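# Load two circuit boards into tray, cap with frame

## Task

Place both of the short circuit boards that carry a black socket inside the flat black tray, then lay the clear frame over the tray so that it sits on the tray's rim; afterwards release everything and pull the grippers away.

## Robot and tools

Robot: two six-joint arms, left_arm and right_arm, each with a two-finger parallel gripper and a wrist camera (cam_left_wrist and cam_right_wrist, each 504x504 pixels). The names do not describe image sides. left_arm is mounted at about (+0.040, +0.349, 0) m and right_arm at about (-0.036, -0.231, 0) m, both facing roughly along +x.

Scene frame: origin on the table surface midway between the arms, +x out over the table, +z up, left_arm on the +y side. Each result's state line lists, per arm, end_effector_position (metres) and end_effector_quat_wxyz in this frame. That position is the point between the finger pads, roughly 1 cm short of the fingertips; its reported value can be slightly wrong, more so when the arm reaches far.

Gripper axes: the fingers extend along the gripper's own +z, and they open and close along its y axis. All motion numbers in a command are expressed in these gripper axes, not the scene axes.

Command row: always 14 numbers, each in [-1, 1], even if only one arm should move. Order: left_arm dx, dy, dz, rx, ry, rz, opening, then right_arm dx, dy, dz, rx, ry, rz, opening. The first six per arm are an offset, not a pose: a displacement and rotation from the gripper pose printed in the most recent result showing that arm (or from the actual current pose before any such result exists, and for the second or later call inside a single reply). Scale: 1.0 equals 0.6 m of travel or 180 degrees of turn. rx, ry, rz form a single rotation vector. Opening is absolute: +1 is fully open (0.094 m), -1 is closed.

Tools:
- execute_actions(actions, pictures): actions is a list holding one item or nothing. Empty list: just report the state. {"rows": [...], "steps": n}: up to 15 rows, n up to 15 control steps of 1/30 s (default 15); each row covers one step and the last one repeats to fill n. Each row is measured from the same base pose, not chained from the previous row. {"steps": n} alone: wait until n steps (up to 300) have gone by since the last result. pictures toggles camera images. An invalid call does nothing.
- move(target, speed): target is one 14-number row as above. Each gripper follows a straight line toward its offset pose; both paths finish together within 0.5 to 10 s (longer ones are cut off at 10 s). speed is the path top speed in m/s, 0.002 to 0.5, default 0.25; rotation limited to twice that in rad/s. Openings are applied at the start. Paths ignore obstacles and the other arm. The result adds a "move:" line (done, off_target, moving, held, fault) plus limits flags: paced means the sent pose was clipped; held means a safety check blocked steps, after which the arm may jump faster than speed. It also reports each gripper's distance from its target.
- wait(seconds): 0 to 10 s, nothing new sent.
- zoom_image(camera, region): region [x0, y0, x1, y1] in pixels of that camera's latest image, top-left origin, at most 504x504.
- read_manual(section): licence texts only.
- finished_scene(scene): ends the current scene (give its number) and grades it; irreversible. Replying with no tool call also ends things, so always call a tool.

Controller behaviour: every step, the commanded pose is limited to 70 mm and 16 degrees from the measured pose, then solved by damped inverse kinematics, favouring position over orientation. A large offset may need several actions; check the printed pose and send the remainder. Arms usually stop a centimetre or more short, mostly too low. Zero offsets are not idle: they pull the arm back to the base pose and can let it sag. To keep an arm still, send the correction back to its desired pose in the first call of a reply and zeros afterwards, raising the aim if it keeps drooping. Results without kept-back steps show a "Hand target" line per arm. "pose unreachable" and HELD mark commands the clearance check altered or blocked. The simulation keeps running while a reply is being composed.

Gripping: grip_measured is the measured finger gap on the command scale (each arm's final Joint positions value is the gap in metres); readings may be off by up to about 1 mm per gripper. To hold something, command an opening below grip_measured, about 0.03 lower for a firm grip, less for a gentle one. Pad force tops out near 50 to 62 N and is weaker on parts under about 2 mm thick.

Joint limits (rad): waist -2.618 to 3.054, shoulder 0 to 3.142, elbow 0 to 3.142, wrist pitch -1.571 to 1.571, wrist yaw -1.571 to 1.571, wrist roll -2.094 to 2.094. Elbows cannot fully straighten; near-straight arms lag and overshoot.

Heat: holding loads warms motors. MOTOR HOT appears from 75 °C; at 90 °C that arm halts for 10 s; at 100 °C it goes limp and drops. These show as OVER-TEMPERATURE FAULT lines. Torque readings carry offsets, friction and noise.

Cautions: occasional disturbances may tug a held part or shove a loose item. Never let anything leave the table. Do not let the arms collide or shove each other. Avoid dropping, slamming or hard pressing; faster moves hit harder and targets set past a contact press harder. Move smoothly and finish with both grippers open and withdrawn from the tray.

Each tool is called after "Request:" as name(argument=value, ...), one argument or row to a line, values as JSON.

## Session

Request:
execute_actions(
  actions=[],
)

Scene clock: 0.00 s of 6000.00 s.
left_arm: end_effector_position=(+0.3438, +0.5668, +0.2660) grip_measured=+1.000 end_effector_quat_wxyz=(+0.184, +0.192, +0.668, +0.695) | right_arm: end_effector_position=(+0.1625, +0.0710, +0.1698) grip_measured=+1.000 end_effector_quat_wxyz=(+0.338, -0.511, +0.688, -0.388)
Joint positions: left_arm=[ 0.256  1.195  0.515  0.726 -0.741  1.623  0.094] | right_arm=[ 1.479  1.883  1.457 -1.29   1.075  0.243  0.094]
Joint velocities: left_arm=[-0.002 -0.002 -0.002  0.007 -0.066 -0.007  0.   ] | right_arm=[-0.007  0.002  0.017 -0.007  0.007  0.022  0.   ]
Joint torques (N m, as the arm reports them, + toward a larger angle): no reading
Hand target (left_arm): +0.343, +0.567, +0.278; +0.199, +0.177, +0.661, +0.701
Hand target (right_arm): +0.164, +0.072, +0.175; +0.348, -0.505, +0.689, -0.387

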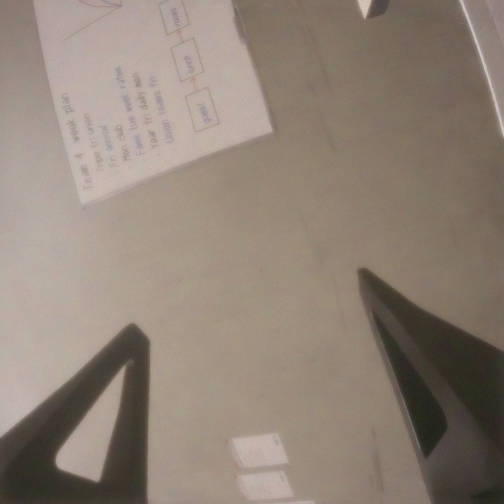

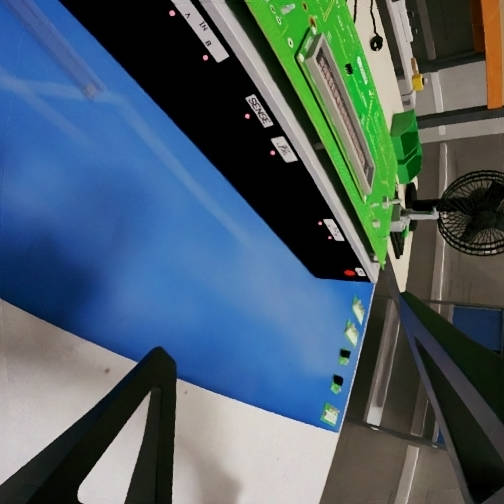

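Request:
move(
  target=[-0.05,0.068,-0.292,0.499,0.132,-0.138,1,0.405,-0.298,0.038,-0.277,0.241,0.364,1],
)

Scene clock: 13.03 s of 6000.00 s.
left_arm: end_effector_position=(+0.2818, +0.4015, +0.2954) grip_measured=+1.000 end_effector_quat_wxyz=(+0.190, +0.024, +0.980, +0.060) | right_arm: end_effector_position=(+0.2091, -0.2000, +0.2949) grip_measured=+1.000 end_effector_quat_wxyz=(+0.208, -0.000, +0.978, +0.015)
Joint positions: left_arm=[ 0.145  1.297  1.701 -1.575 -0.041  0.235  0.094] | right_arm=[ 0.187  1.278  1.677 -1.551  0.028  0.135  0.094]
Joint velocities: left_arm=[ 0.007 -0.007 -0.007  0.007 -0.022 -0.022  0.   ] | right_arm=[-0.012  0.002  0.007 -0.081 -0.007 -0.095  0.   ]
Joint torques (N m, as the arm reports them, + toward a larger angle): left_arm=[ 0.81 -4.72  5.54  1.01  0.17 -0.12] | right_arm=[-0.51 -4.26  6.46  0.93  0.   -0.06]
Hand target (left_arm): +0.278, +0.400, +0.299; +0.200, +0.012, +0.978, +0.053
Hand target (right_arm): +0.204, -0.202, +0.304; +0.219, +0.000, +0.976, +0.018
Off the commanded pose (left_arm): 0.006 m, 23 deg; orientation clipped at the last step of the last action.
Off the commanded pose (right_arm): 0.010 m, 24 deg; orientation clipped at the last step of the last action.
joint sent to its limit (left arm) — the command would take joint 4 (wrist pitch) past its lower limit, so that joint was sent only as far as its limit.
joint sent to its limit (right arm) — the command would take joint 4 (wrist pitch) past its lower limit, so that joint was sent only as far as its limit.
After step 90, 5.93 s passed at rest.
move: off_target (left_arm, right_arm); limits=paced

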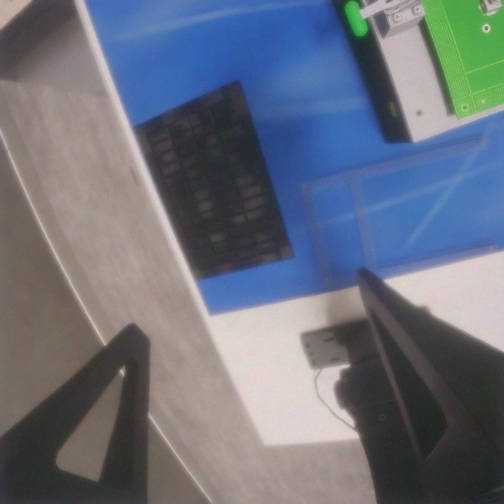

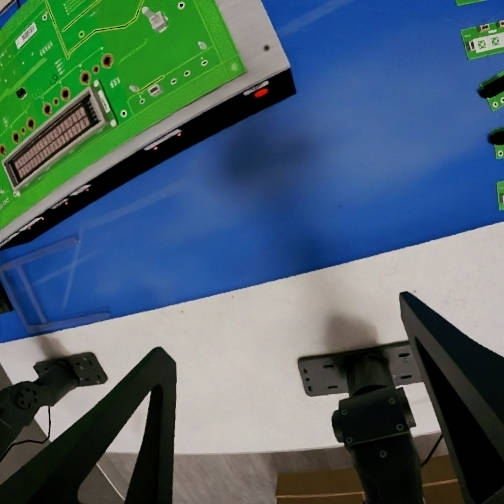

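Request:
move(
  target=[0.13,0.143,0.175,0.038,0.122,-0.015,1,0.018,-0.417,0.2,0.01,0.133,0,1],
)

Scene clock: 20.63 s of 6000.00 s.
left_arm: end_effector_position=(+0.2509, +0.4989, +0.1787) grip_measured=+1.000 end_effector_quat_wxyz=(-0.009, -0.000, +1.000, -0.006) | right_arm: end_effector_position=(+0.2485, -0.4464, +0.1645) grip_measured=+1.000 end_effector_quat_wxyz=(-0.007, +0.001, +1.000, -0.002)
Joint positions: left_arm=[ 0.579  1.555  1.492 -1.53  -0.     0.613  0.094] | right_arm=[-0.6    1.926  1.873 -1.527  0.011 -0.642  0.094]
Joint velocities: left_arm=[ 0.002  0.007 -0.002  0.037  0.007  0.022  0.   ] | right_arm=[ 0.012  0.012  0.002 -0.081  0.022  0.051  0.   ]
Joint torques (N m, as the arm reports them, + toward a larger angle): left_arm=[ 0.68 -6.39  5.68  0.46  0.01  0.07] | right_arm=[-0.09 -8.71  6.9   0.19  0.04 -0.04]
Hand target (left_arm): +0.251, +0.503, +0.180; -0.002, +0.002, +1.000, +0.000
Hand target (right_arm): +0.249, -0.448, +0.171; -0.004, -0.002, +1.000, -0.007
Off the commanded pose (left_arm): 0.005 m, 1 deg.
Off the commanded pose (right_arm): 0.009 m, 1 deg.
After step 90, 2.90 s passed at rest.
move: done

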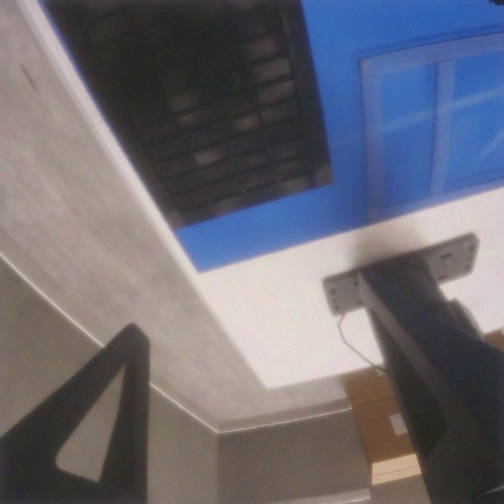

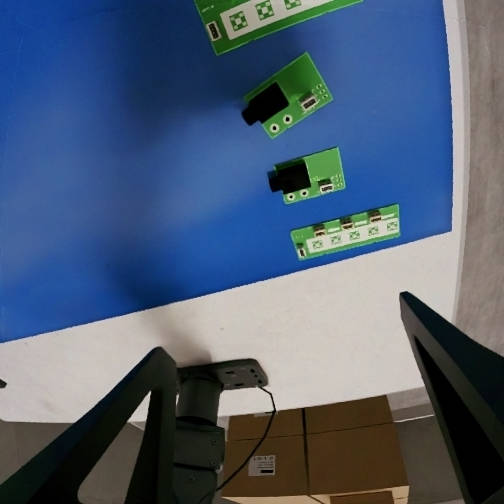

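Request:
move(
  target=[0,-0.15,0.15,0,0,0,1,0,-0.03,0.16,0,0,0,1],
)

Scene clock: 30.17 s of 6000.00 s.
left_arm: end_effector_position=(+0.2470, +0.4093, +0.0880) grip_measured=+1.000 end_effector_quat_wxyz=(-0.024, -0.000, +1.000, -0.010) | right_arm: end_effector_position=(+0.2466, -0.4602, +0.0704) grip_measured=+1.000 end_effector_quat_wxyz=(-0.012, +0.001, +1.000, +0.002)
Joint positions: left_arm=[ 0.248  1.419  1.005 -1.209  0.005  0.281  0.094] | right_arm=[-0.633  1.963  1.548 -1.177  0.012 -0.677  0.094]
Joint velocities: left_arm=[ 0.002 -0.002  0.002 -0.037 -0.037 -0.051  0.   ] | right_arm=[ 0.017 -0.007  0.007 -0.007  0.007  0.022  0.   ]
Joint torques (N m, as the arm reports them, + toward a larger angle): left_arm=[-1.02 -6.38  5.58  0.41  0.09 -0.01] | right_arm=[-0.47 -8.67  4.9   0.45  0.04 -0.02]
Hand target (left_arm): +0.251, +0.407, +0.091; -0.008, -0.000, +1.000, -0.006
Hand target (right_arm): +0.247, -0.464, +0.068; -0.008, +0.001, +1.000, -0.002
Off the commanded pose (left_arm): 0.003 m, 2 deg.
Off the commanded pose (right_arm): 0.005 m, 1 deg.
After step 90, 5.30 s passed at rest.
move: done

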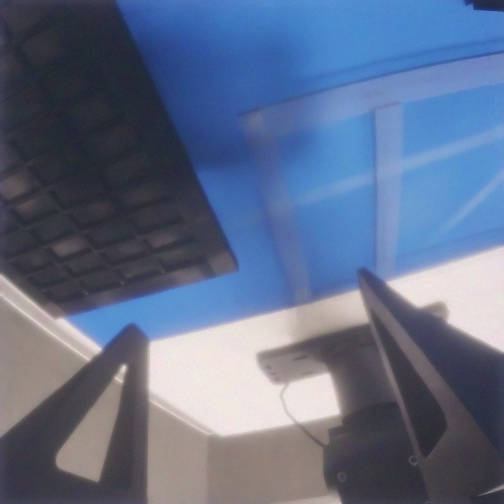

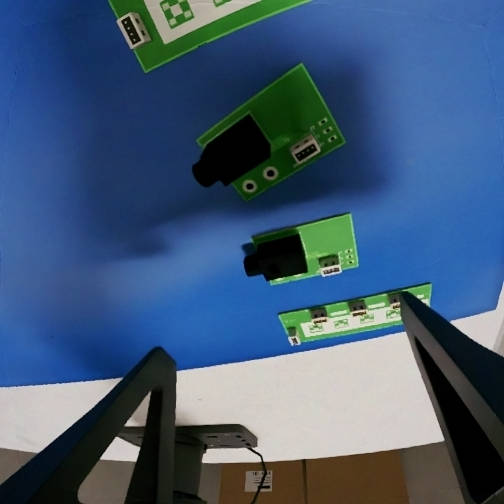

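Request:
move(
  target=[0,-0.27,-0.1,-0.006,-0.015,0,1,0.025,-0.01,0.03,0,0,0.5,0],
)

Scene clock: 39.80 s of 6000.00 s.
left_arm: end_effector_position=(+0.2468, +0.2517, +0.1456) grip_measured=+1.000 end_effector_quat_wxyz=(-0.007, +0.000, +1.000, +0.000) | right_arm: end_effector_position=(+0.2323, -0.4631, +0.0502) grip_measured=+0.002 end_effector_quat_wxyz=(-0.019, +0.701, +0.712, -0.007)
Joint positions: left_arm=[-0.476  1.42   1.237 -1.402  0.005 -0.441  0.094] | right_arm=[-0.665  1.963  1.466 -1.113  0.01   0.845  0.047]
Joint velocities: left_arm=[ 0.012 -0.027 -0.012  0.007 -0.007  0.007  0.   ] | right_arm=[-0.012 -0.007 -0.002 -0.037  0.037 -0.022 -0.001]
Joint torques (N m, as the arm reports them, + toward a larger angle): left_arm=[-0.66 -4.48  9.1   0.23  0.   -0.02] | right_arm=[-0.51 -9.8   4.35  0.37  0.05  0.07]
Hand target (left_arm): +0.251, +0.248, +0.152; +0.002, -0.001, +1.000, -0.001
Hand target (right_arm): +0.231, -0.466, +0.053; -0.010, +0.707, +0.707, -0.007
Off the commanded pose (left_arm): 0.007 m, 1 deg.
Off the commanded pose (right_arm): 0.004 m, 1 deg.
After step 90, 2.93 s passed at rest.
move: done

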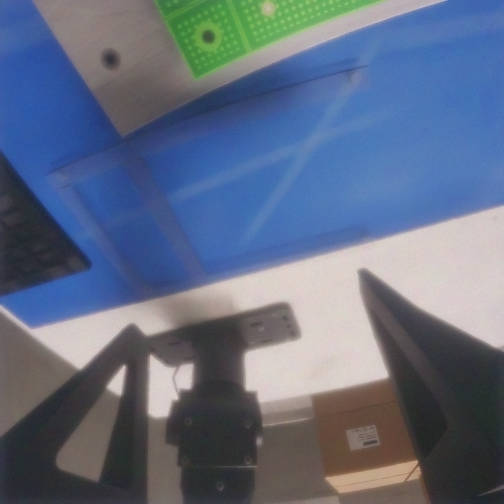

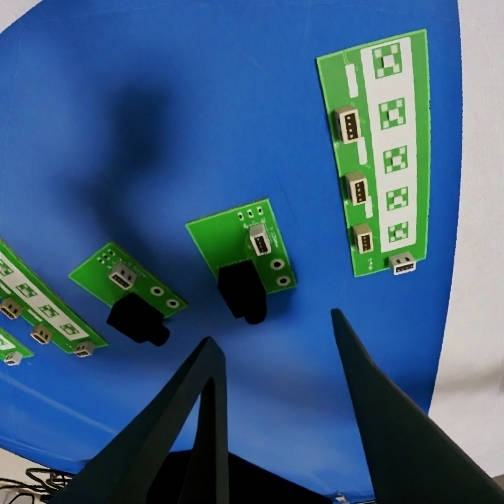

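Request:
move(
  target=[0,0,-0.005,0,0,0,1,0.012,0.018,0.035,0,0,0,-0.2],
)

Scene clock: 44.70 s of 6000.00 s.
left_arm: end_effector_position=(+0.2456, +0.2523, +0.1457) grip_measured=+1.000 end_effector_quat_wxyz=(-0.010, -0.001, +1.000, +0.002) | right_arm: end_effector_position=(+0.2412, -0.4563, +0.0339) grip_measured=-0.198 end_effector_quat_wxyz=(-0.018, +0.701, +0.713, -0.005)
Joint positions: left_arm=[-0.476  1.42   1.237 -1.407  0.005 -0.443  0.094] | right_arm=[-0.636  1.988  1.434 -1.054  0.007  0.873  0.038]
Joint velocities: left_arm=[ 0.007  0.002  0.012 -0.037 -0.007 -0.022  0.   ] | right_arm=[ 0.002 -0.007 -0.027  0.022  0.037  0.051  0.001]
Joint torques (N m, as the arm reports them, + toward a larger angle): left_arm=[-0.07 -4.68  7.44  0.21  0.05  0.01] | right_arm=[ 0.49 -8.31  4.48  0.39  0.04  0.08]
Hand target (left_arm): +0.247, +0.252, +0.149; -0.008, +0.000, +1.000, +0.001
Hand target (right_arm): +0.242, -0.455, +0.029; -0.019, +0.701, +0.713, -0.006
Off the commanded pose (left_arm): 0.003 m, 0 deg.
Off the commanded pose (right_arm): 0.005 m, 0 deg.
After step 90, 1.03 s passed at rest.
move: done

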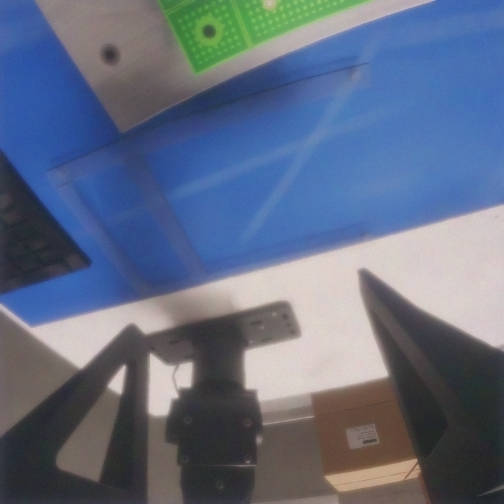

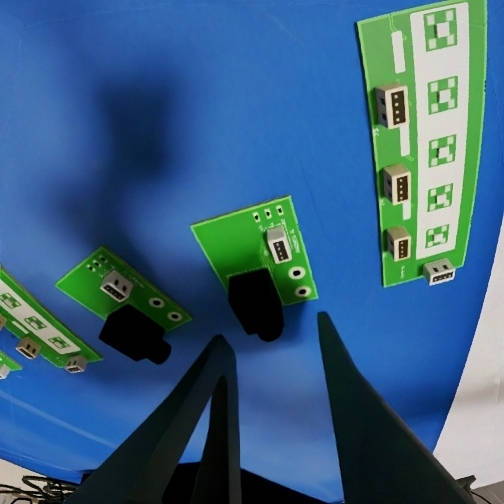

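Request:
move(
  target=[0,0,-0.005,0,0,0,1,-0.008,0.01,0.03,0,0,0,-0.3],
  speed=0.05,
)

Scene clock: 49.20 s of 6000.00 s.
left_arm: end_effector_position=(+0.2447, +0.2527, +0.1457) grip_measured=+1.000 end_effector_quat_wxyz=(-0.012, -0.001, +1.000, +0.002) | right_arm: end_effector_position=(+0.2462, -0.4601, +0.0203) grip_measured=-0.298 end_effector_quat_wxyz=(-0.018, +0.701, +0.713, -0.004)
Joint positions: left_arm=[-0.476  1.42   1.237 -1.411  0.005 -0.443  0.094] | right_arm=[-0.636  2.027  1.434 -1.014  0.006  0.874  0.033]
Joint velocities: left_arm=[ 0.007 -0.012 -0.007  0.037 -0.007 -0.051  0.   ] | right_arm=[ 0.002  0.012 -0.002  0.051  0.022  0.022 -0.001]
Joint torques (N m, as the arm reports them, + toward a larger angle): left_arm=[ 0.01 -4.77  7.32  0.11  0.02  0.03] | right_arm=[ 0.05 -8.44  4.56  0.36  0.04  0.02]
Hand target (left_arm): +0.246, +0.252, +0.149; -0.009, -0.001, +1.000, +0.001
Hand target (right_arm): +0.247, -0.460, +0.015; -0.018, +0.701, +0.713, -0.005
Off the commanded pose (left_arm): 0.003 m, 0 deg.
Off the commanded pose (right_arm): 0.005 m, 0 deg.
After step 90, 0.70 s passed at rest.
move: done

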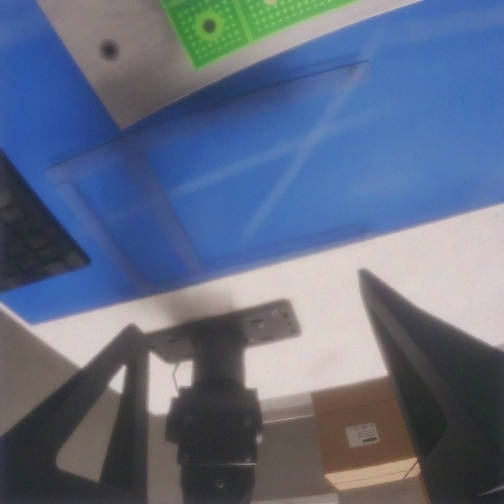

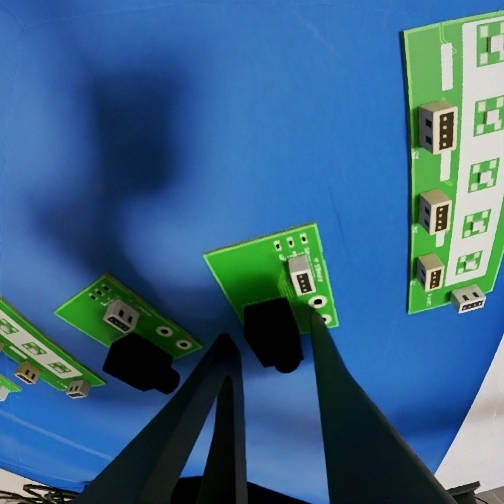

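Request:
move(
  target=[0,0,-0.005,0,0,0,1,0.006,0,0.016,0,0,0,-0.3],
  speed=0.04,
)

Request:
move(
  target=[0,0,0,0,0,0,1,0,0,0,0,0,0,-0.75],
)

Scene clock: 52.47 s of 6000.00 s.
left_arm: end_effector_position=(+0.2438, +0.2531, +0.1457) grip_measured=+1.000 end_effector_quat_wxyz=(-0.013, -0.001, +1.000, +0.003) | right_arm: end_effector_position=(+0.2455, -0.4594, +0.0169) grip_measured=-0.298 end_effector_quat_wxyz=(-0.017, +0.702, +0.712, -0.004)
Joint positions: left_arm=[-0.476  1.42   1.237 -1.415  0.005 -0.443  0.094] | right_arm=[-0.636  2.027  1.419 -0.999  0.005  0.875  0.033]
Joint velocities: left_arm=[-0.002 -0.012 -0.007 -0.139  0.037 -0.007  0.   ] | right_arm=[ 0.017 -0.007  0.002  0.022 -0.022  0.007  0.001]
Joint torques (N m, as the arm reports them, + toward a larger angle): left_arm=[-0.17 -4.54  7.4   0.2   0.01  0.02] | right_arm=[ 0.6  -8.81  3.49  0.48  0.03  0.08]
Hand target (left_arm): +0.245, +0.253, +0.149; -0.012, -0.001, +1.000, +0.002
Hand target (right_arm): +0.246, -0.456, +0.011; -0.018, +0.701, +0.713, -0.005
Off the commanded pose (left_arm): 0.003 m, 0 deg.
Off the commanded pose (right_arm): 0.007 m, 0 deg.
move: done

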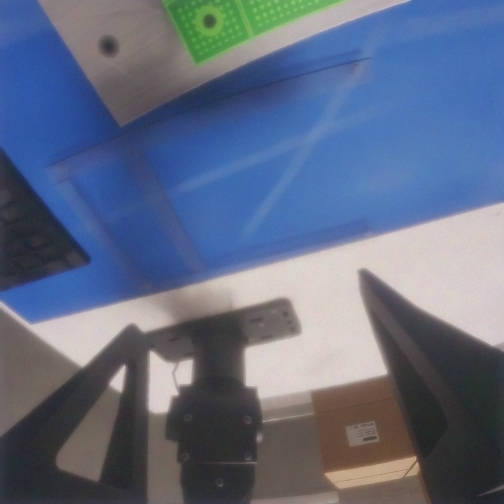

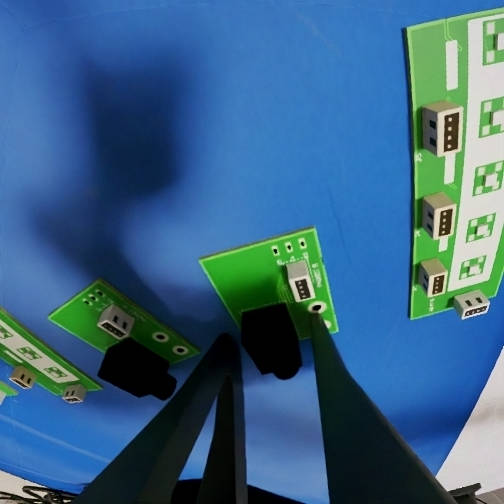

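Scene clock: 52.97 s of 6000.00 s.
left_arm: end_effector_position=(+0.2438, +0.2531, +0.1457) grip_measured=+1.000 end_effector_quat_wxyz=(-0.013, -0.001, +1.000, +0.003) | right_arm: end_effector_position=(+0.2437, -0.4588, +0.0182) grip_measured=-0.684 end_effector_quat_wxyz=(-0.020, +0.702, +0.712, -0.006)
Joint positions: left_arm=[-0.476  1.42   1.237 -1.415  0.005 -0.443  0.094] | right_arm=[-0.637  2.023  1.419 -1.008  0.008  0.875  0.015]
Joint velocities: left_arm=[-0.012  0.002  0.002  0.007 -0.022 -0.007  0.   ] | right_arm=[ 0.002 -0.012  0.002 -0.051 -0.051 -0.007 -0.001]
Joint torques (N m, as the arm reports them, + toward a larger angle): left_arm=[-0.12 -4.87  6.19  0.27  0.01  0.04] | right_arm=[ 0.05 -8.8   5.05  0.33  0.    0.02]
Hand target (left_arm): +0.244, +0.253, +0.146; -0.013, -0.001, +1.000, +0.003
Hand target (right_arm): +0.245, -0.459, +0.017; -0.017, +0.702, +0.712, -0.004
Off the commanded pose (left_arm): 0.000 m, 0 deg.
Off the commanded pose (right_arm): 0.002 m, 0 deg.
move: done

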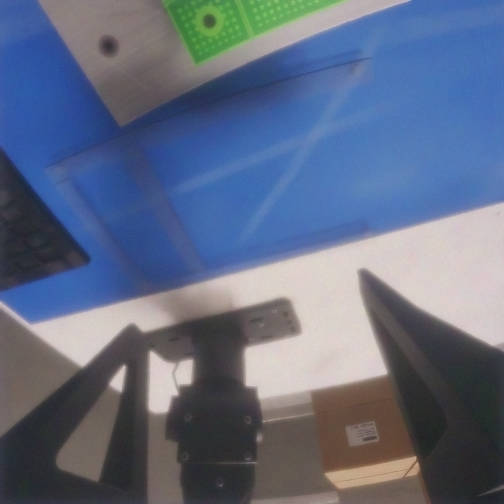

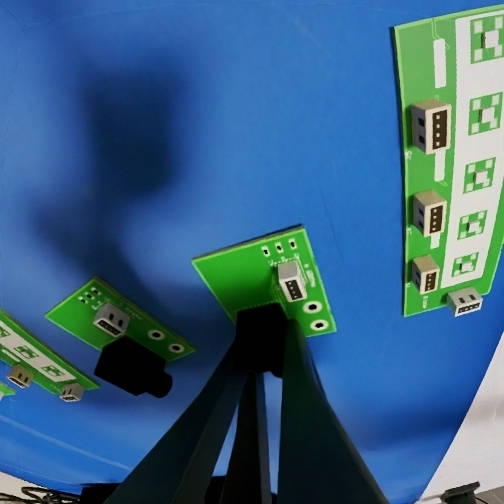

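Request:
move(
  target=[-0.12,0.44,-0.01,0,-0.008,0,1,0,0,-0.07,0,0,0,-0.72],
)

Request:
move(
  target=[0,0,0,0,0,0,1,0.85,-0.15,0,0,0,-0.5,-0.72],
)

Scene clock: 57.07 s of 6000.00 s.
left_arm: end_effector_position=(+0.3096, +0.5169, +0.1400) grip_measured=+1.000 end_effector_quat_wxyz=(-0.018, -0.006, +1.000, +0.002) | right_arm: end_effector_position=(+0.2433, -0.4582, +0.0488) grip_measured=-0.684 end_effector_quat_wxyz=(-0.029, +0.702, +0.712, -0.006)
Joint positions: left_arm=[ 0.507  1.771  1.575 -1.403 -0.022  0.528  0.094] | right_arm=[-0.637  2.004  1.517 -1.144  0.007  0.875  0.015]
Joint velocities: left_arm=[-0.022  0.022 -0.007  0.037  0.037 -0.022  0.   ] | right_arm=[-0.002  0.007  0.017 -0.037 -0.022 -0.051 -0.001]
Joint torques (N m, as the arm reports them, + toward a larger angle): left_arm=[ 0.4  -8.22  8.95  0.09  0.12  0.19] | right_arm=[  0.04 -10.33   6.72   0.04   0.05   0.02]
Hand target (left_arm): +0.314, +0.518, +0.149; -0.005, -0.001, +1.000, +0.003
Hand target (right_arm): +0.245, -0.460, +0.060; -0.020, +0.702, +0.712, -0.006
Off the commanded pose (left_arm): 0.013 m, 2 deg.
Off the commanded pose (right_arm): 0.012 m, 1 deg.
move: off_target (left_arm, right_arm)

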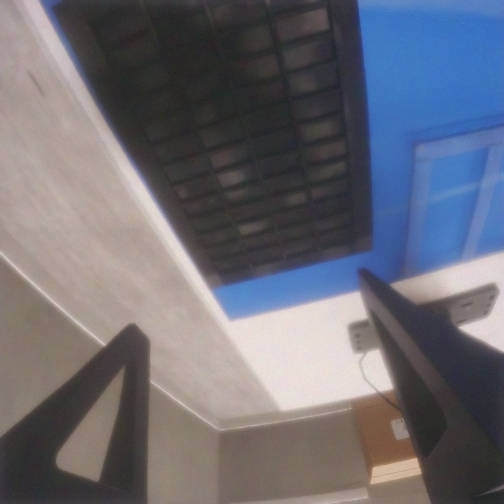

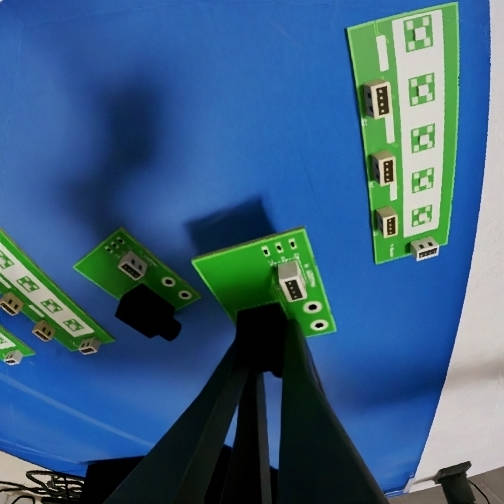

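Scene clock: 60.77 s of 6000.00 s.
left_arm: end_effector_position=(+0.3096, +0.5169, +0.1400) grip_measured=+1.000 end_effector_quat_wxyz=(-0.018, -0.006, +1.000, +0.002) | right_arm: end_effector_position=(+0.1463, +0.0572, +0.0777) grip_measured=-0.683 end_effector_quat_wxyz=(-0.021, -0.003, +0.999, +0.035)
Joint positions: left_arm=[ 0.507  1.771  1.575 -1.403 -0.022  0.528  0.094] | right_arm=[ 1.01   1.821  1.385 -1.101 -0.074  0.959  0.015]
Joint velocities: left_arm=[ 0.022 -0.022 -0.007  0.051 -0.051 -0.037  0.   ] | right_arm=[-0.012 -0.017  0.002  0.051 -0.051 -0.007 -0.001]
Joint torques (N m, as the arm reports them, + toward a larger angle): left_arm=[-0.14 -7.86  6.45  0.27  0.06  0.04] | right_arm=[ 0.24 -7.08  7.02  0.23  0.02  0.  ]
Hand target (left_arm): +0.310, +0.517, +0.140; -0.018, -0.006, +1.000, +0.002
Hand target (right_arm): +0.147, +0.057, +0.079; -0.022, -0.007, +0.999, +0.029
Off the commanded pose (left_arm): 0.000 m, 0 deg.
Off the commanded pose (right_arm): 0.010 m, 2 deg.
move: done

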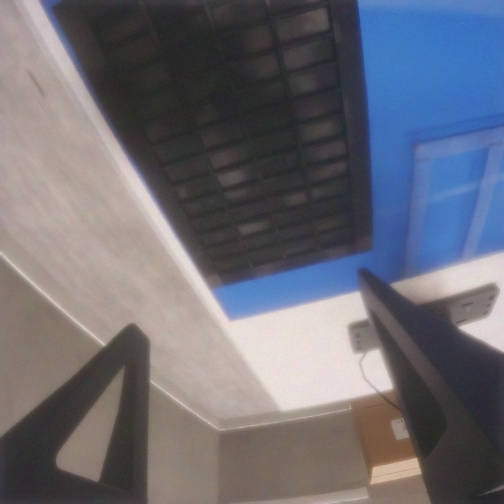

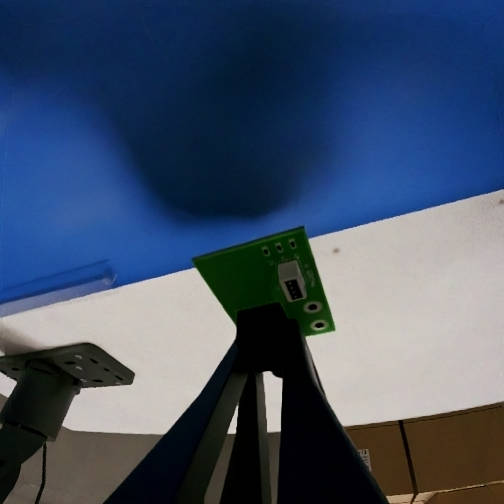

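Request:
move(
  target=[0,0,-0.005,0,0,0,1,-0.03,0,0.105,0.022,-0.013,0,-0.72],
  speed=0.08,
)

Scene clock: 64.23 s of 6000.00 s.
left_arm: end_effector_position=(+0.3092, +0.5167, +0.1401) grip_measured=+1.000 end_effector_quat_wxyz=(-0.019, -0.006, +1.000, +0.001) | right_arm: end_effector_position=(+0.1621, +0.0612, +0.0181) grip_measured=-0.683 end_effector_quat_wxyz=(-0.005, -0.002, +1.000, +0.005)
Joint positions: left_arm=[ 0.507  1.771  1.575 -1.405 -0.022  0.528  0.094] | right_arm=[ 1.01   1.958  1.325 -0.935 -0.014  0.961  0.015]
Joint velocities: left_arm=[ 0.007 -0.002 -0.002 -0.007 -0.022 -0.051  0.   ] | right_arm=[ 0.002 -0.007 -0.007  0.051 -0.037 -0.037  0.001]
Joint torques (N m, as the arm reports them, + toward a larger angle): left_arm=[-0.03 -7.77  7.41  0.19  0.05  0.01] | right_arm=[ 0.74 -8.1   4.45  0.45  0.13  0.07]
Hand target (left_arm): +0.310, +0.517, +0.143; -0.018, -0.006, +1.000, +0.002
Hand target (right_arm): +0.161, +0.062, +0.014; -0.000, -0.004, +1.000, +0.001
Off the commanded pose (left_arm): 0.003 m, 0 deg.
Off the commanded pose (right_arm): 0.004 m, 1 deg.
move: done

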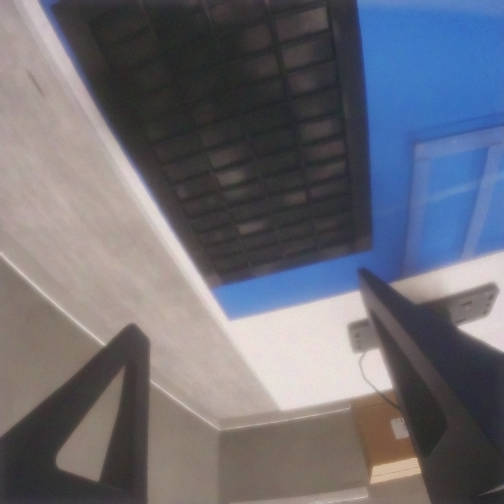

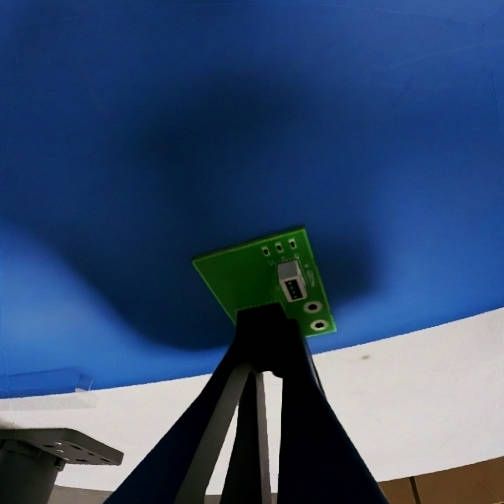

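Request:
move(
  target=[0,0,0,0,0,0,1,0,0,0,0,0,0,-0.2],
)

Request:
move(
  target=[0.2,-0.2,-0.01,0,-0.012,0,-0.2,0,0,-0.08,0,0,0,-0.2],
)

Request:
move(
  target=[0.045,-0.56,0.04,0,0,0,-0.2,-0.12,-0.86,-0.01,0,0,0.42,-0.2],
)

Scene clock: 72.30 s of 6000.00 s.
left_arm: end_effector_position=(+0.3092, +0.5167, +0.1401) grip_measured=+1.000 end_effector_quat_wxyz=(-0.019, -0.006, +1.000, +0.001) | right_arm: end_effector_position=(+0.1622, +0.0616, +0.0181) grip_measured=-0.202 end_effector_quat_wxyz=(-0.005, -0.002, +1.000, +0.006)
Joint positions: left_arm=[ 0.507  1.771  1.575 -1.405 -0.022  0.528  0.094] | right_arm=[ 1.01   1.958  1.325 -0.933 -0.015  0.962  0.037]
Joint velocities: left_arm=[ 0.012 -0.007 -0.012 -0.037 -0.007  0.007  0.   ] | right_arm=[-0.007 -0.017  0.007 -0.051 -0.037 -0.022  0.001]
Joint torques (N m, as the arm reports them, + toward a larger angle): left_arm=[-0.06 -7.91  6.17  0.25 -0.02  0.  ] | right_arm=[ 0.02 -8.56  5.07  0.33  0.02  0.02]
Hand target (left_arm): +0.309, +0.517, +0.140; -0.019, -0.006, +1.000, +0.001
Hand target (right_arm): +0.162, +0.061, +0.018; -0.005, -0.002, +1.000, +0.005
Off the commanded pose (left_arm): 0.000 m, 0 deg.
Off the commanded pose (right_arm): 0.000 m, 0 deg.
After step 90, 4.37 s passed at rest.
move: done

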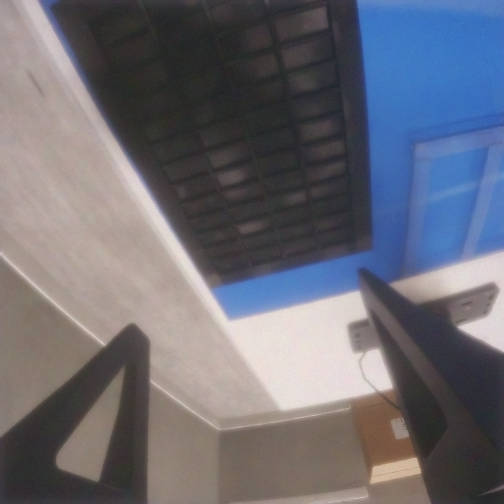

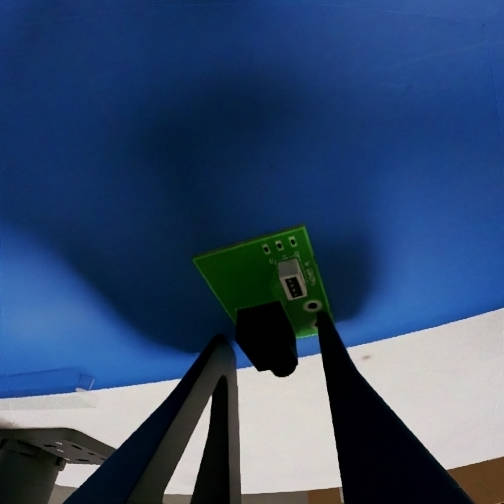

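Scene clock: 73.60 s of 6000.00 s.
left_arm: end_effector_position=(+0.1936, +0.3998, +0.1505) grip_measured=-0.198 end_effector_quat_wxyz=(-0.001, -0.005, +1.000, +0.007) | right_arm: end_effector_position=(+0.1611, +0.0604, +0.0559) grip_measured=-0.202 end_effector_quat_wxyz=(-0.009, -0.001, +1.000, +0.000)
Joint positions: left_arm=[ 0.261  1.148  1.065 -1.485 -0.015  0.286  0.038] | right_arm=[ 1.01   1.92   1.431 -1.092 -0.015  0.962  0.037]
Joint velocities: left_arm=[-0.007 -0.012 -0.012 -0.037 -0.066 -0.037 -0.001] | right_arm=[-0.007 -0.012 -0.002 -0.007  0.007 -0.037 -0.001]
Joint torques (N m, as the arm reports them, + toward a larger angle): left_arm=[-0.93 -3.33  5.64  0.23  0.15 -0.1 ] | right_arm=[-0.17 -9.57  6.71  0.16  0.04 -0.01]
Hand target (left_arm): +0.191, +0.395, +0.151; +0.001, -0.006, +1.000, +0.002
Hand target (right_arm): +0.163, +0.061, +0.066; -0.005, -0.002, +1.000, +0.006
Off the commanded pose (left_arm): 0.005 m, 1 deg.
Off the commanded pose (right_arm): 0.010 m, 1 deg.
move: done

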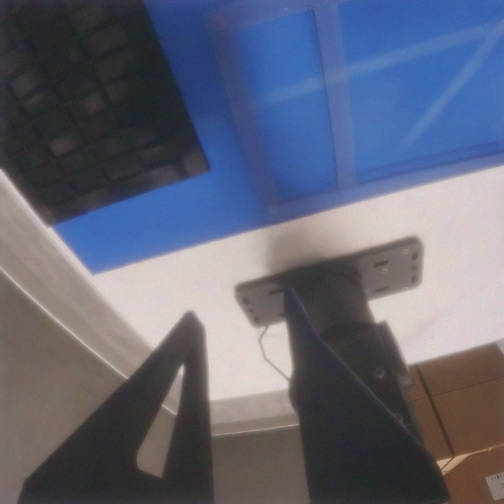

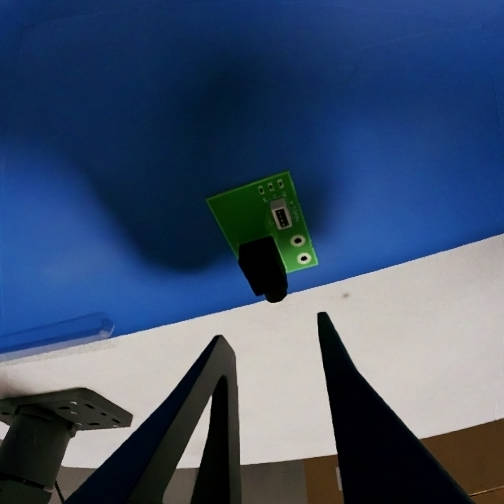

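Scene clock: 76.87 s of 6000.00 s.
left_arm: end_effector_position=(+0.1690, +0.0703, +0.1156) grip_measured=-0.198 end_effector_quat_wxyz=(-0.007, -0.003, +1.000, +0.020) | right_arm: end_effector_position=(+0.2351, -0.4611, +0.0624) grip_measured=-0.202 end_effector_quat_wxyz=(+0.001, +0.609, +0.793, -0.014)
Joint positions: left_arm=[-1.179  1.747  1.448 -1.315 -0.004 -1.15   0.038] | right_arm=[-0.647  1.915  1.45  -1.101  0.028  0.618  0.037]
Joint velocities: left_arm=[ 0.007 -0.007  0.007 -0.066 -0.051 -0.037 -0.001] | right_arm=[-0.002  0.002 -0.002 -0.022  0.081 -0.037 -0.   ]
Joint torques (N m, as the arm reports them, + toward a larger angle): left_arm=[-0.76 -7.8   8.97  0.29 -0.08 -0.18] | right_arm=[ 0.01 -7.78  6.94  0.17  0.09  0.06]
Hand target (left_arm): +0.172, +0.062, +0.124; +0.005, -0.005, +1.000, +0.006
Hand target (right_arm): +0.235, -0.463, +0.064; -0.003, +0.612, +0.791, -0.018
Off the commanded pose (left_arm): 0.009 m, 2 deg.
Off the commanded pose (right_arm): 0.006 m, 1 deg.
move: done

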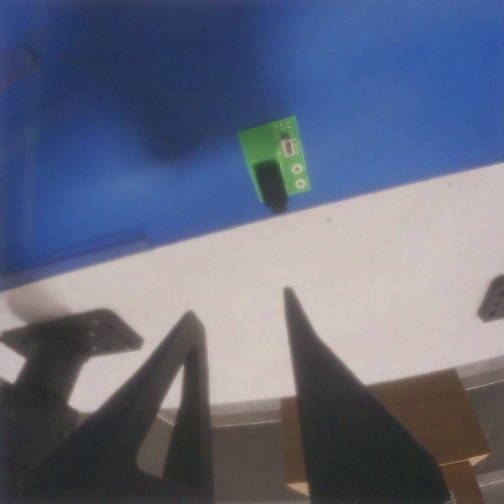

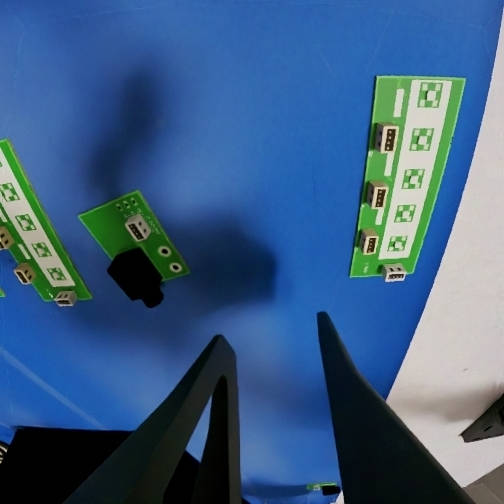

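Request:
move(
  target=[0.01,-0.035,0.125,0.013,-0.005,0,-0.2,-0.005,0.105,0.04,0,0,0,-0.2],
)

Scene clock: 81.73 s of 6000.00 s.
left_arm: end_effector_position=(+0.1631, +0.0561, +0.0380) grip_measured=-0.198 end_effector_quat_wxyz=(-0.003, -0.002, +1.000, +0.010) | right_arm: end_effector_position=(+0.2912, -0.4429, +0.0342) grip_measured=-0.202 end_effector_quat_wxyz=(-0.008, +0.606, +0.795, -0.011)
Joint positions: left_arm=[-1.213  1.826  1.231 -0.996 -0.002 -1.183  0.038] | right_arm=[-0.522  2.09   1.588 -1.086  0.021  0.736  0.037]
Joint velocities: left_arm=[ 0.002 -0.012 -0.007 -0.066 -0.022  0.007 -0.002] | right_arm=[-0.007  0.012  0.002 -0.007 -0.007  0.007  0.001]
Joint torques (N m, as the arm reports them, + toward a larger angle): left_arm=[-0.94 -8.67  5.58  0.43  0.05  0.  ] | right_arm=[ 0.09 -9.34  6.81  0.35  0.07  0.06]
Hand target (left_arm): +0.162, +0.052, +0.040; +0.001, -0.003, +1.000, -0.000
Hand target (right_arm): +0.297, -0.447, +0.037; +0.002, +0.609, +0.793, -0.013
Off the commanded pose (left_arm): 0.004 m, 1 deg.
Off the commanded pose (right_arm): 0.008 m, 1 deg.
After step 90, 0.77 s passed at rest.
move: done

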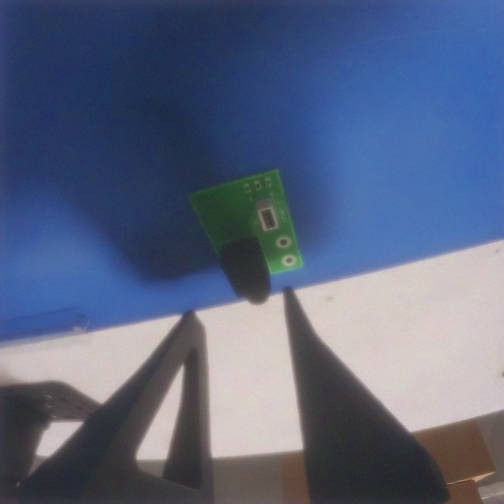

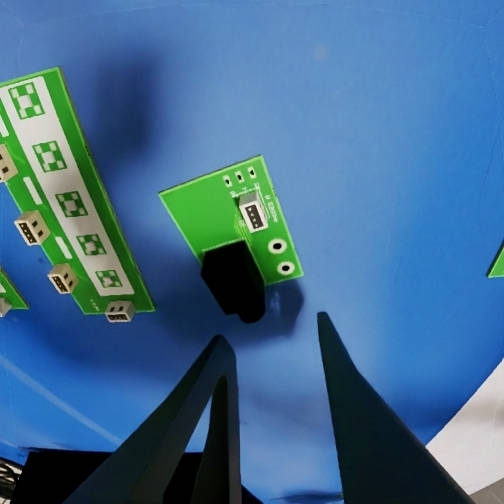

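Request:
move(
  target=[0,-0.012,0.02,0.006,0,0,-0.2,-0.022,0.028,-0.004,0,0,-0.03,-0.2],
  speed=0.06,
)

Request:
move(
  target=[0,0,0.017,0,0,0,-0.3,0,0,0.028,0,0,0,-0.3],
  speed=0.05,
)

Scene clock: 85.20 s of 6000.00 s.
left_arm: end_effector_position=(+0.1643, +0.0516, +0.0270) grip_measured=-0.198 end_effector_quat_wxyz=(-0.003, -0.002, +1.000, +0.006) | right_arm: end_effector_position=(+0.3086, -0.4539, +0.0354) grip_measured=-0.202 end_effector_quat_wxyz=(-0.002, +0.575, +0.818, -0.010)
Joint positions: left_arm=[-1.213  1.852  1.218 -0.95   0.002 -1.183  0.038] | right_arm=[-0.522  2.157  1.698 -1.117  0.02   0.659  0.037]
Joint velocities: left_arm=[ 0.017  0.002 -0.002  0.066  0.022  0.037 -0.001] | right_arm=[-0.002  0.007 -0.012  0.037  0.022 -0.007  0.001]
Joint torques (N m, as the arm reports them, + toward a larger angle): left_arm=[-0.27 -8.32  5.19  0.47  0.06  0.01] | right_arm=[ 0.68 -9.36  6.99  0.14  0.04 -0.02]
Hand target (left_arm): +0.163, +0.049, +0.026; -0.003, -0.002, +1.000, +0.000
Hand target (right_arm): +0.311, -0.451, +0.036; -0.008, +0.568, +0.823, -0.011
Off the commanded pose (left_arm): 0.003 m, 1 deg.
Off the commanded pose (right_arm): 0.004 m, 1 deg.
move: done

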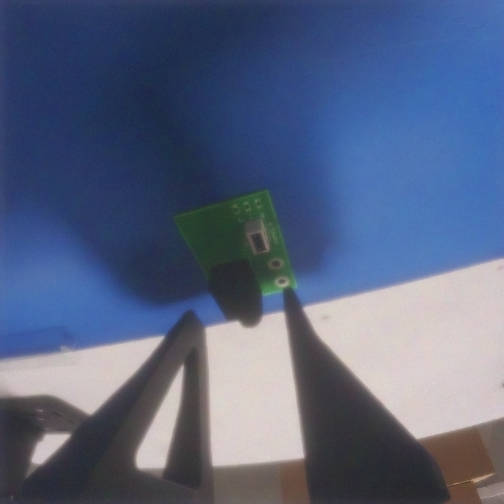

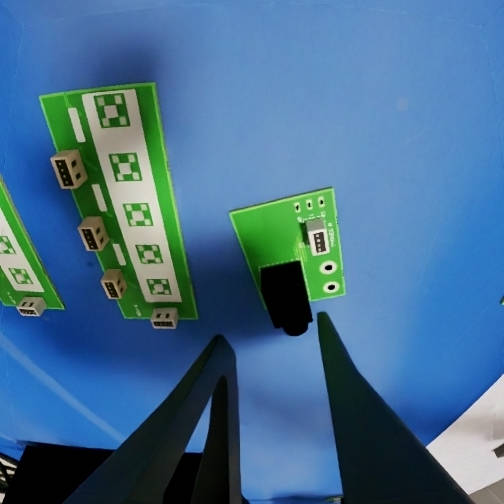

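Scene clock: 86.00 s of 6000.00 s.
left_arm: end_effector_position=(+0.1635, +0.0536, +0.0175) grip_measured=-0.298 end_effector_quat_wxyz=(-0.006, -0.002, +1.000, +0.012) | right_arm: end_effector_position=(+0.3085, -0.4538, +0.0272) grip_measured=-0.298 end_effector_quat_wxyz=(+0.001, +0.575, +0.818, -0.010)
Joint positions: left_arm=[-1.213  1.87   1.2   -0.927  0.002 -1.183  0.033] | right_arm=[-0.522  2.157  1.664 -1.076  0.02   0.658  0.033]
Joint velocities: left_arm=[ 0.007  0.012  0.017 -0.022 -0.007 -0.022 -0.   ] | right_arm=[-0.007 -0.002 -0.017  0.007 -0.037  0.037 -0.   ]
Joint torques (N m, as the arm reports them, + toward a larger angle): left_arm=[-0.15 -8.46  5.01  0.4   0.04  0.01] | right_arm=[-0.02 -9.15  4.52  0.46  0.04  0.03]
Hand target (left_arm): +0.164, +0.052, +0.017; -0.003, -0.002, +1.000, +0.006
Hand target (right_arm): +0.308, -0.454, +0.019; -0.002, +0.575, +0.818, -0.010
Off the commanded pose (left_arm): 0.002 m, 1 deg.
Off the commanded pose (right_arm): 0.009 m, 0 deg.
move: done

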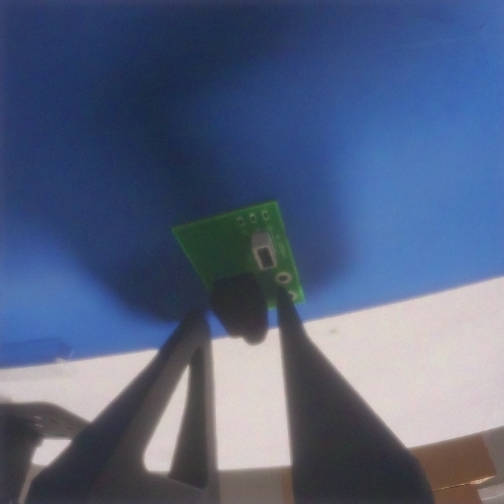

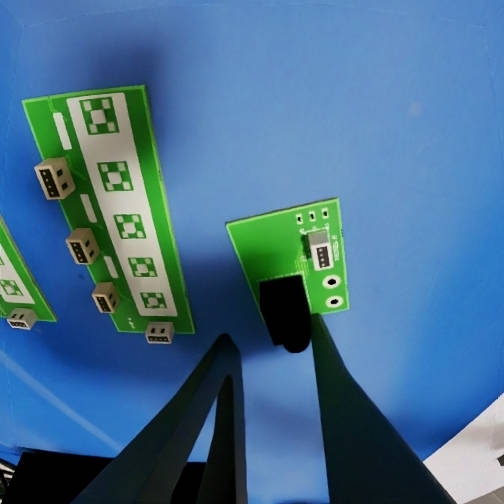

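Request:
move(
  target=[0,0,0.005,0,0,0,-0.3,-0.004,-0.008,0.023,0,0,0.015,-0.15],
  speed=0.04,
)

Request:
move(
  target=[0,0,0,0,0,0,-0.72,0,0,0,0,0,0,-0.15],
)

Scene clock: 90.30 s of 6000.00 s.
left_arm: end_effector_position=(+0.1636, +0.0533, +0.0175) grip_measured=-0.298 end_effector_quat_wxyz=(-0.005, -0.002, +1.000, +0.011) | right_arm: end_effector_position=(+0.3066, -0.4554, +0.0202) grip_measured=-0.152 end_effector_quat_wxyz=(+0.004, +0.589, +0.808, -0.009)
Joint positions: left_arm=[-1.213  1.87   1.2   -0.926  0.002 -1.183  0.033] | right_arm=[-0.528  2.157  1.635 -1.043  0.019  0.685  0.04 ]
Joint velocities: left_arm=[-0.012  0.002 -0.002 -0.11  -0.037 -0.007 -0.   ] | right_arm=[-0.002  0.007 -0.012 -0.007 -0.007 -0.037 -0.001]
Joint torques (N m, as the arm reports them, + toward a larger angle): left_arm=[-0.06 -7.87  4.98  0.38  0.04 -0.01] | right_arm=[-0.56 -9.46  4.44  0.46  0.05  0.08]
Hand target (left_arm): +0.163, +0.054, +0.015; -0.006, -0.002, +1.000, +0.012
Hand target (right_arm): +0.305, -0.458, +0.014; +0.002, +0.594, +0.804, -0.010
Off the commanded pose (left_arm): 0.003 m, 0 deg.
Off the commanded pose (right_arm): 0.007 m, 1 deg.
After step 90, 0.40 s passed at rest.
move: done

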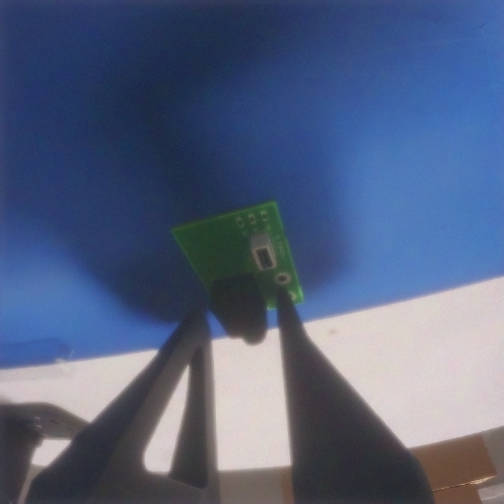

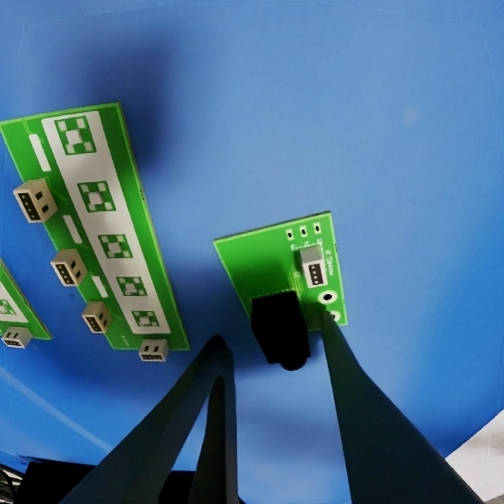

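Scene clock: 90.80 s of 6000.00 s.
left_arm: end_effector_position=(+0.1636, +0.0533, +0.0175) grip_measured=-0.692 end_effector_quat_wxyz=(-0.005, -0.002, +1.000, +0.011) | right_arm: end_effector_position=(+0.3068, -0.4554, +0.0202) grip_measured=-0.152 end_effector_quat_wxyz=(+0.004, +0.589, +0.808, -0.009)
Joint positions: left_arm=[-1.213  1.87   1.2   -0.926  0.002 -1.183  0.014] | right_arm=[-0.528  2.157  1.635 -1.042  0.019  0.685  0.04 ]
Joint velocities: left_arm=[-0.022  0.007  0.007 -0.007  0.037  0.051  0.001] | right_arm=[-0.017 -0.002 -0.002 -0.022  0.007 -0.007 -0.001]
Joint torques (N m, as the arm reports them, + toward a larger angle): left_arm=[-0.13 -8.17  5.57  0.22  0.   -0.01] | right_arm=[  0.04 -10.17   5.28   0.35   0.04   0.02]
Hand target (left_arm): +0.164, +0.053, +0.018; -0.005, -0.002, +1.000, +0.011
Hand target (right_arm): +0.307, -0.455, +0.020; +0.004, +0.589, +0.808, -0.009
Off the commanded pose (left_arm): 0.000 m, 0 deg.
Off the commanded pose (right_arm): 0.000 m, 0 deg.
move: done

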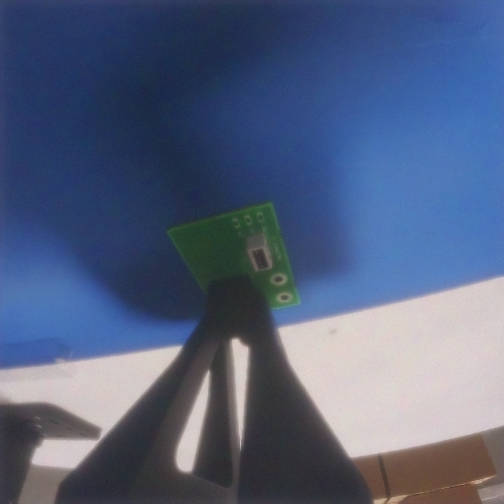

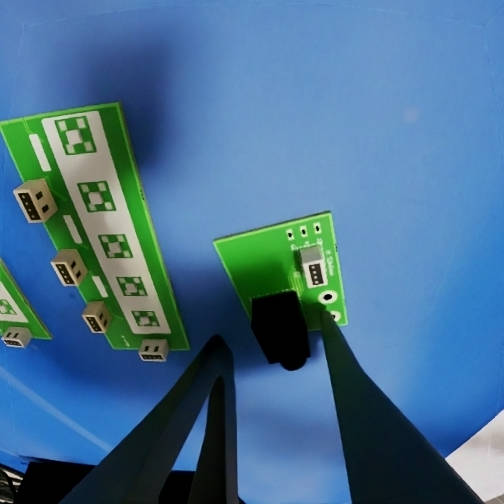

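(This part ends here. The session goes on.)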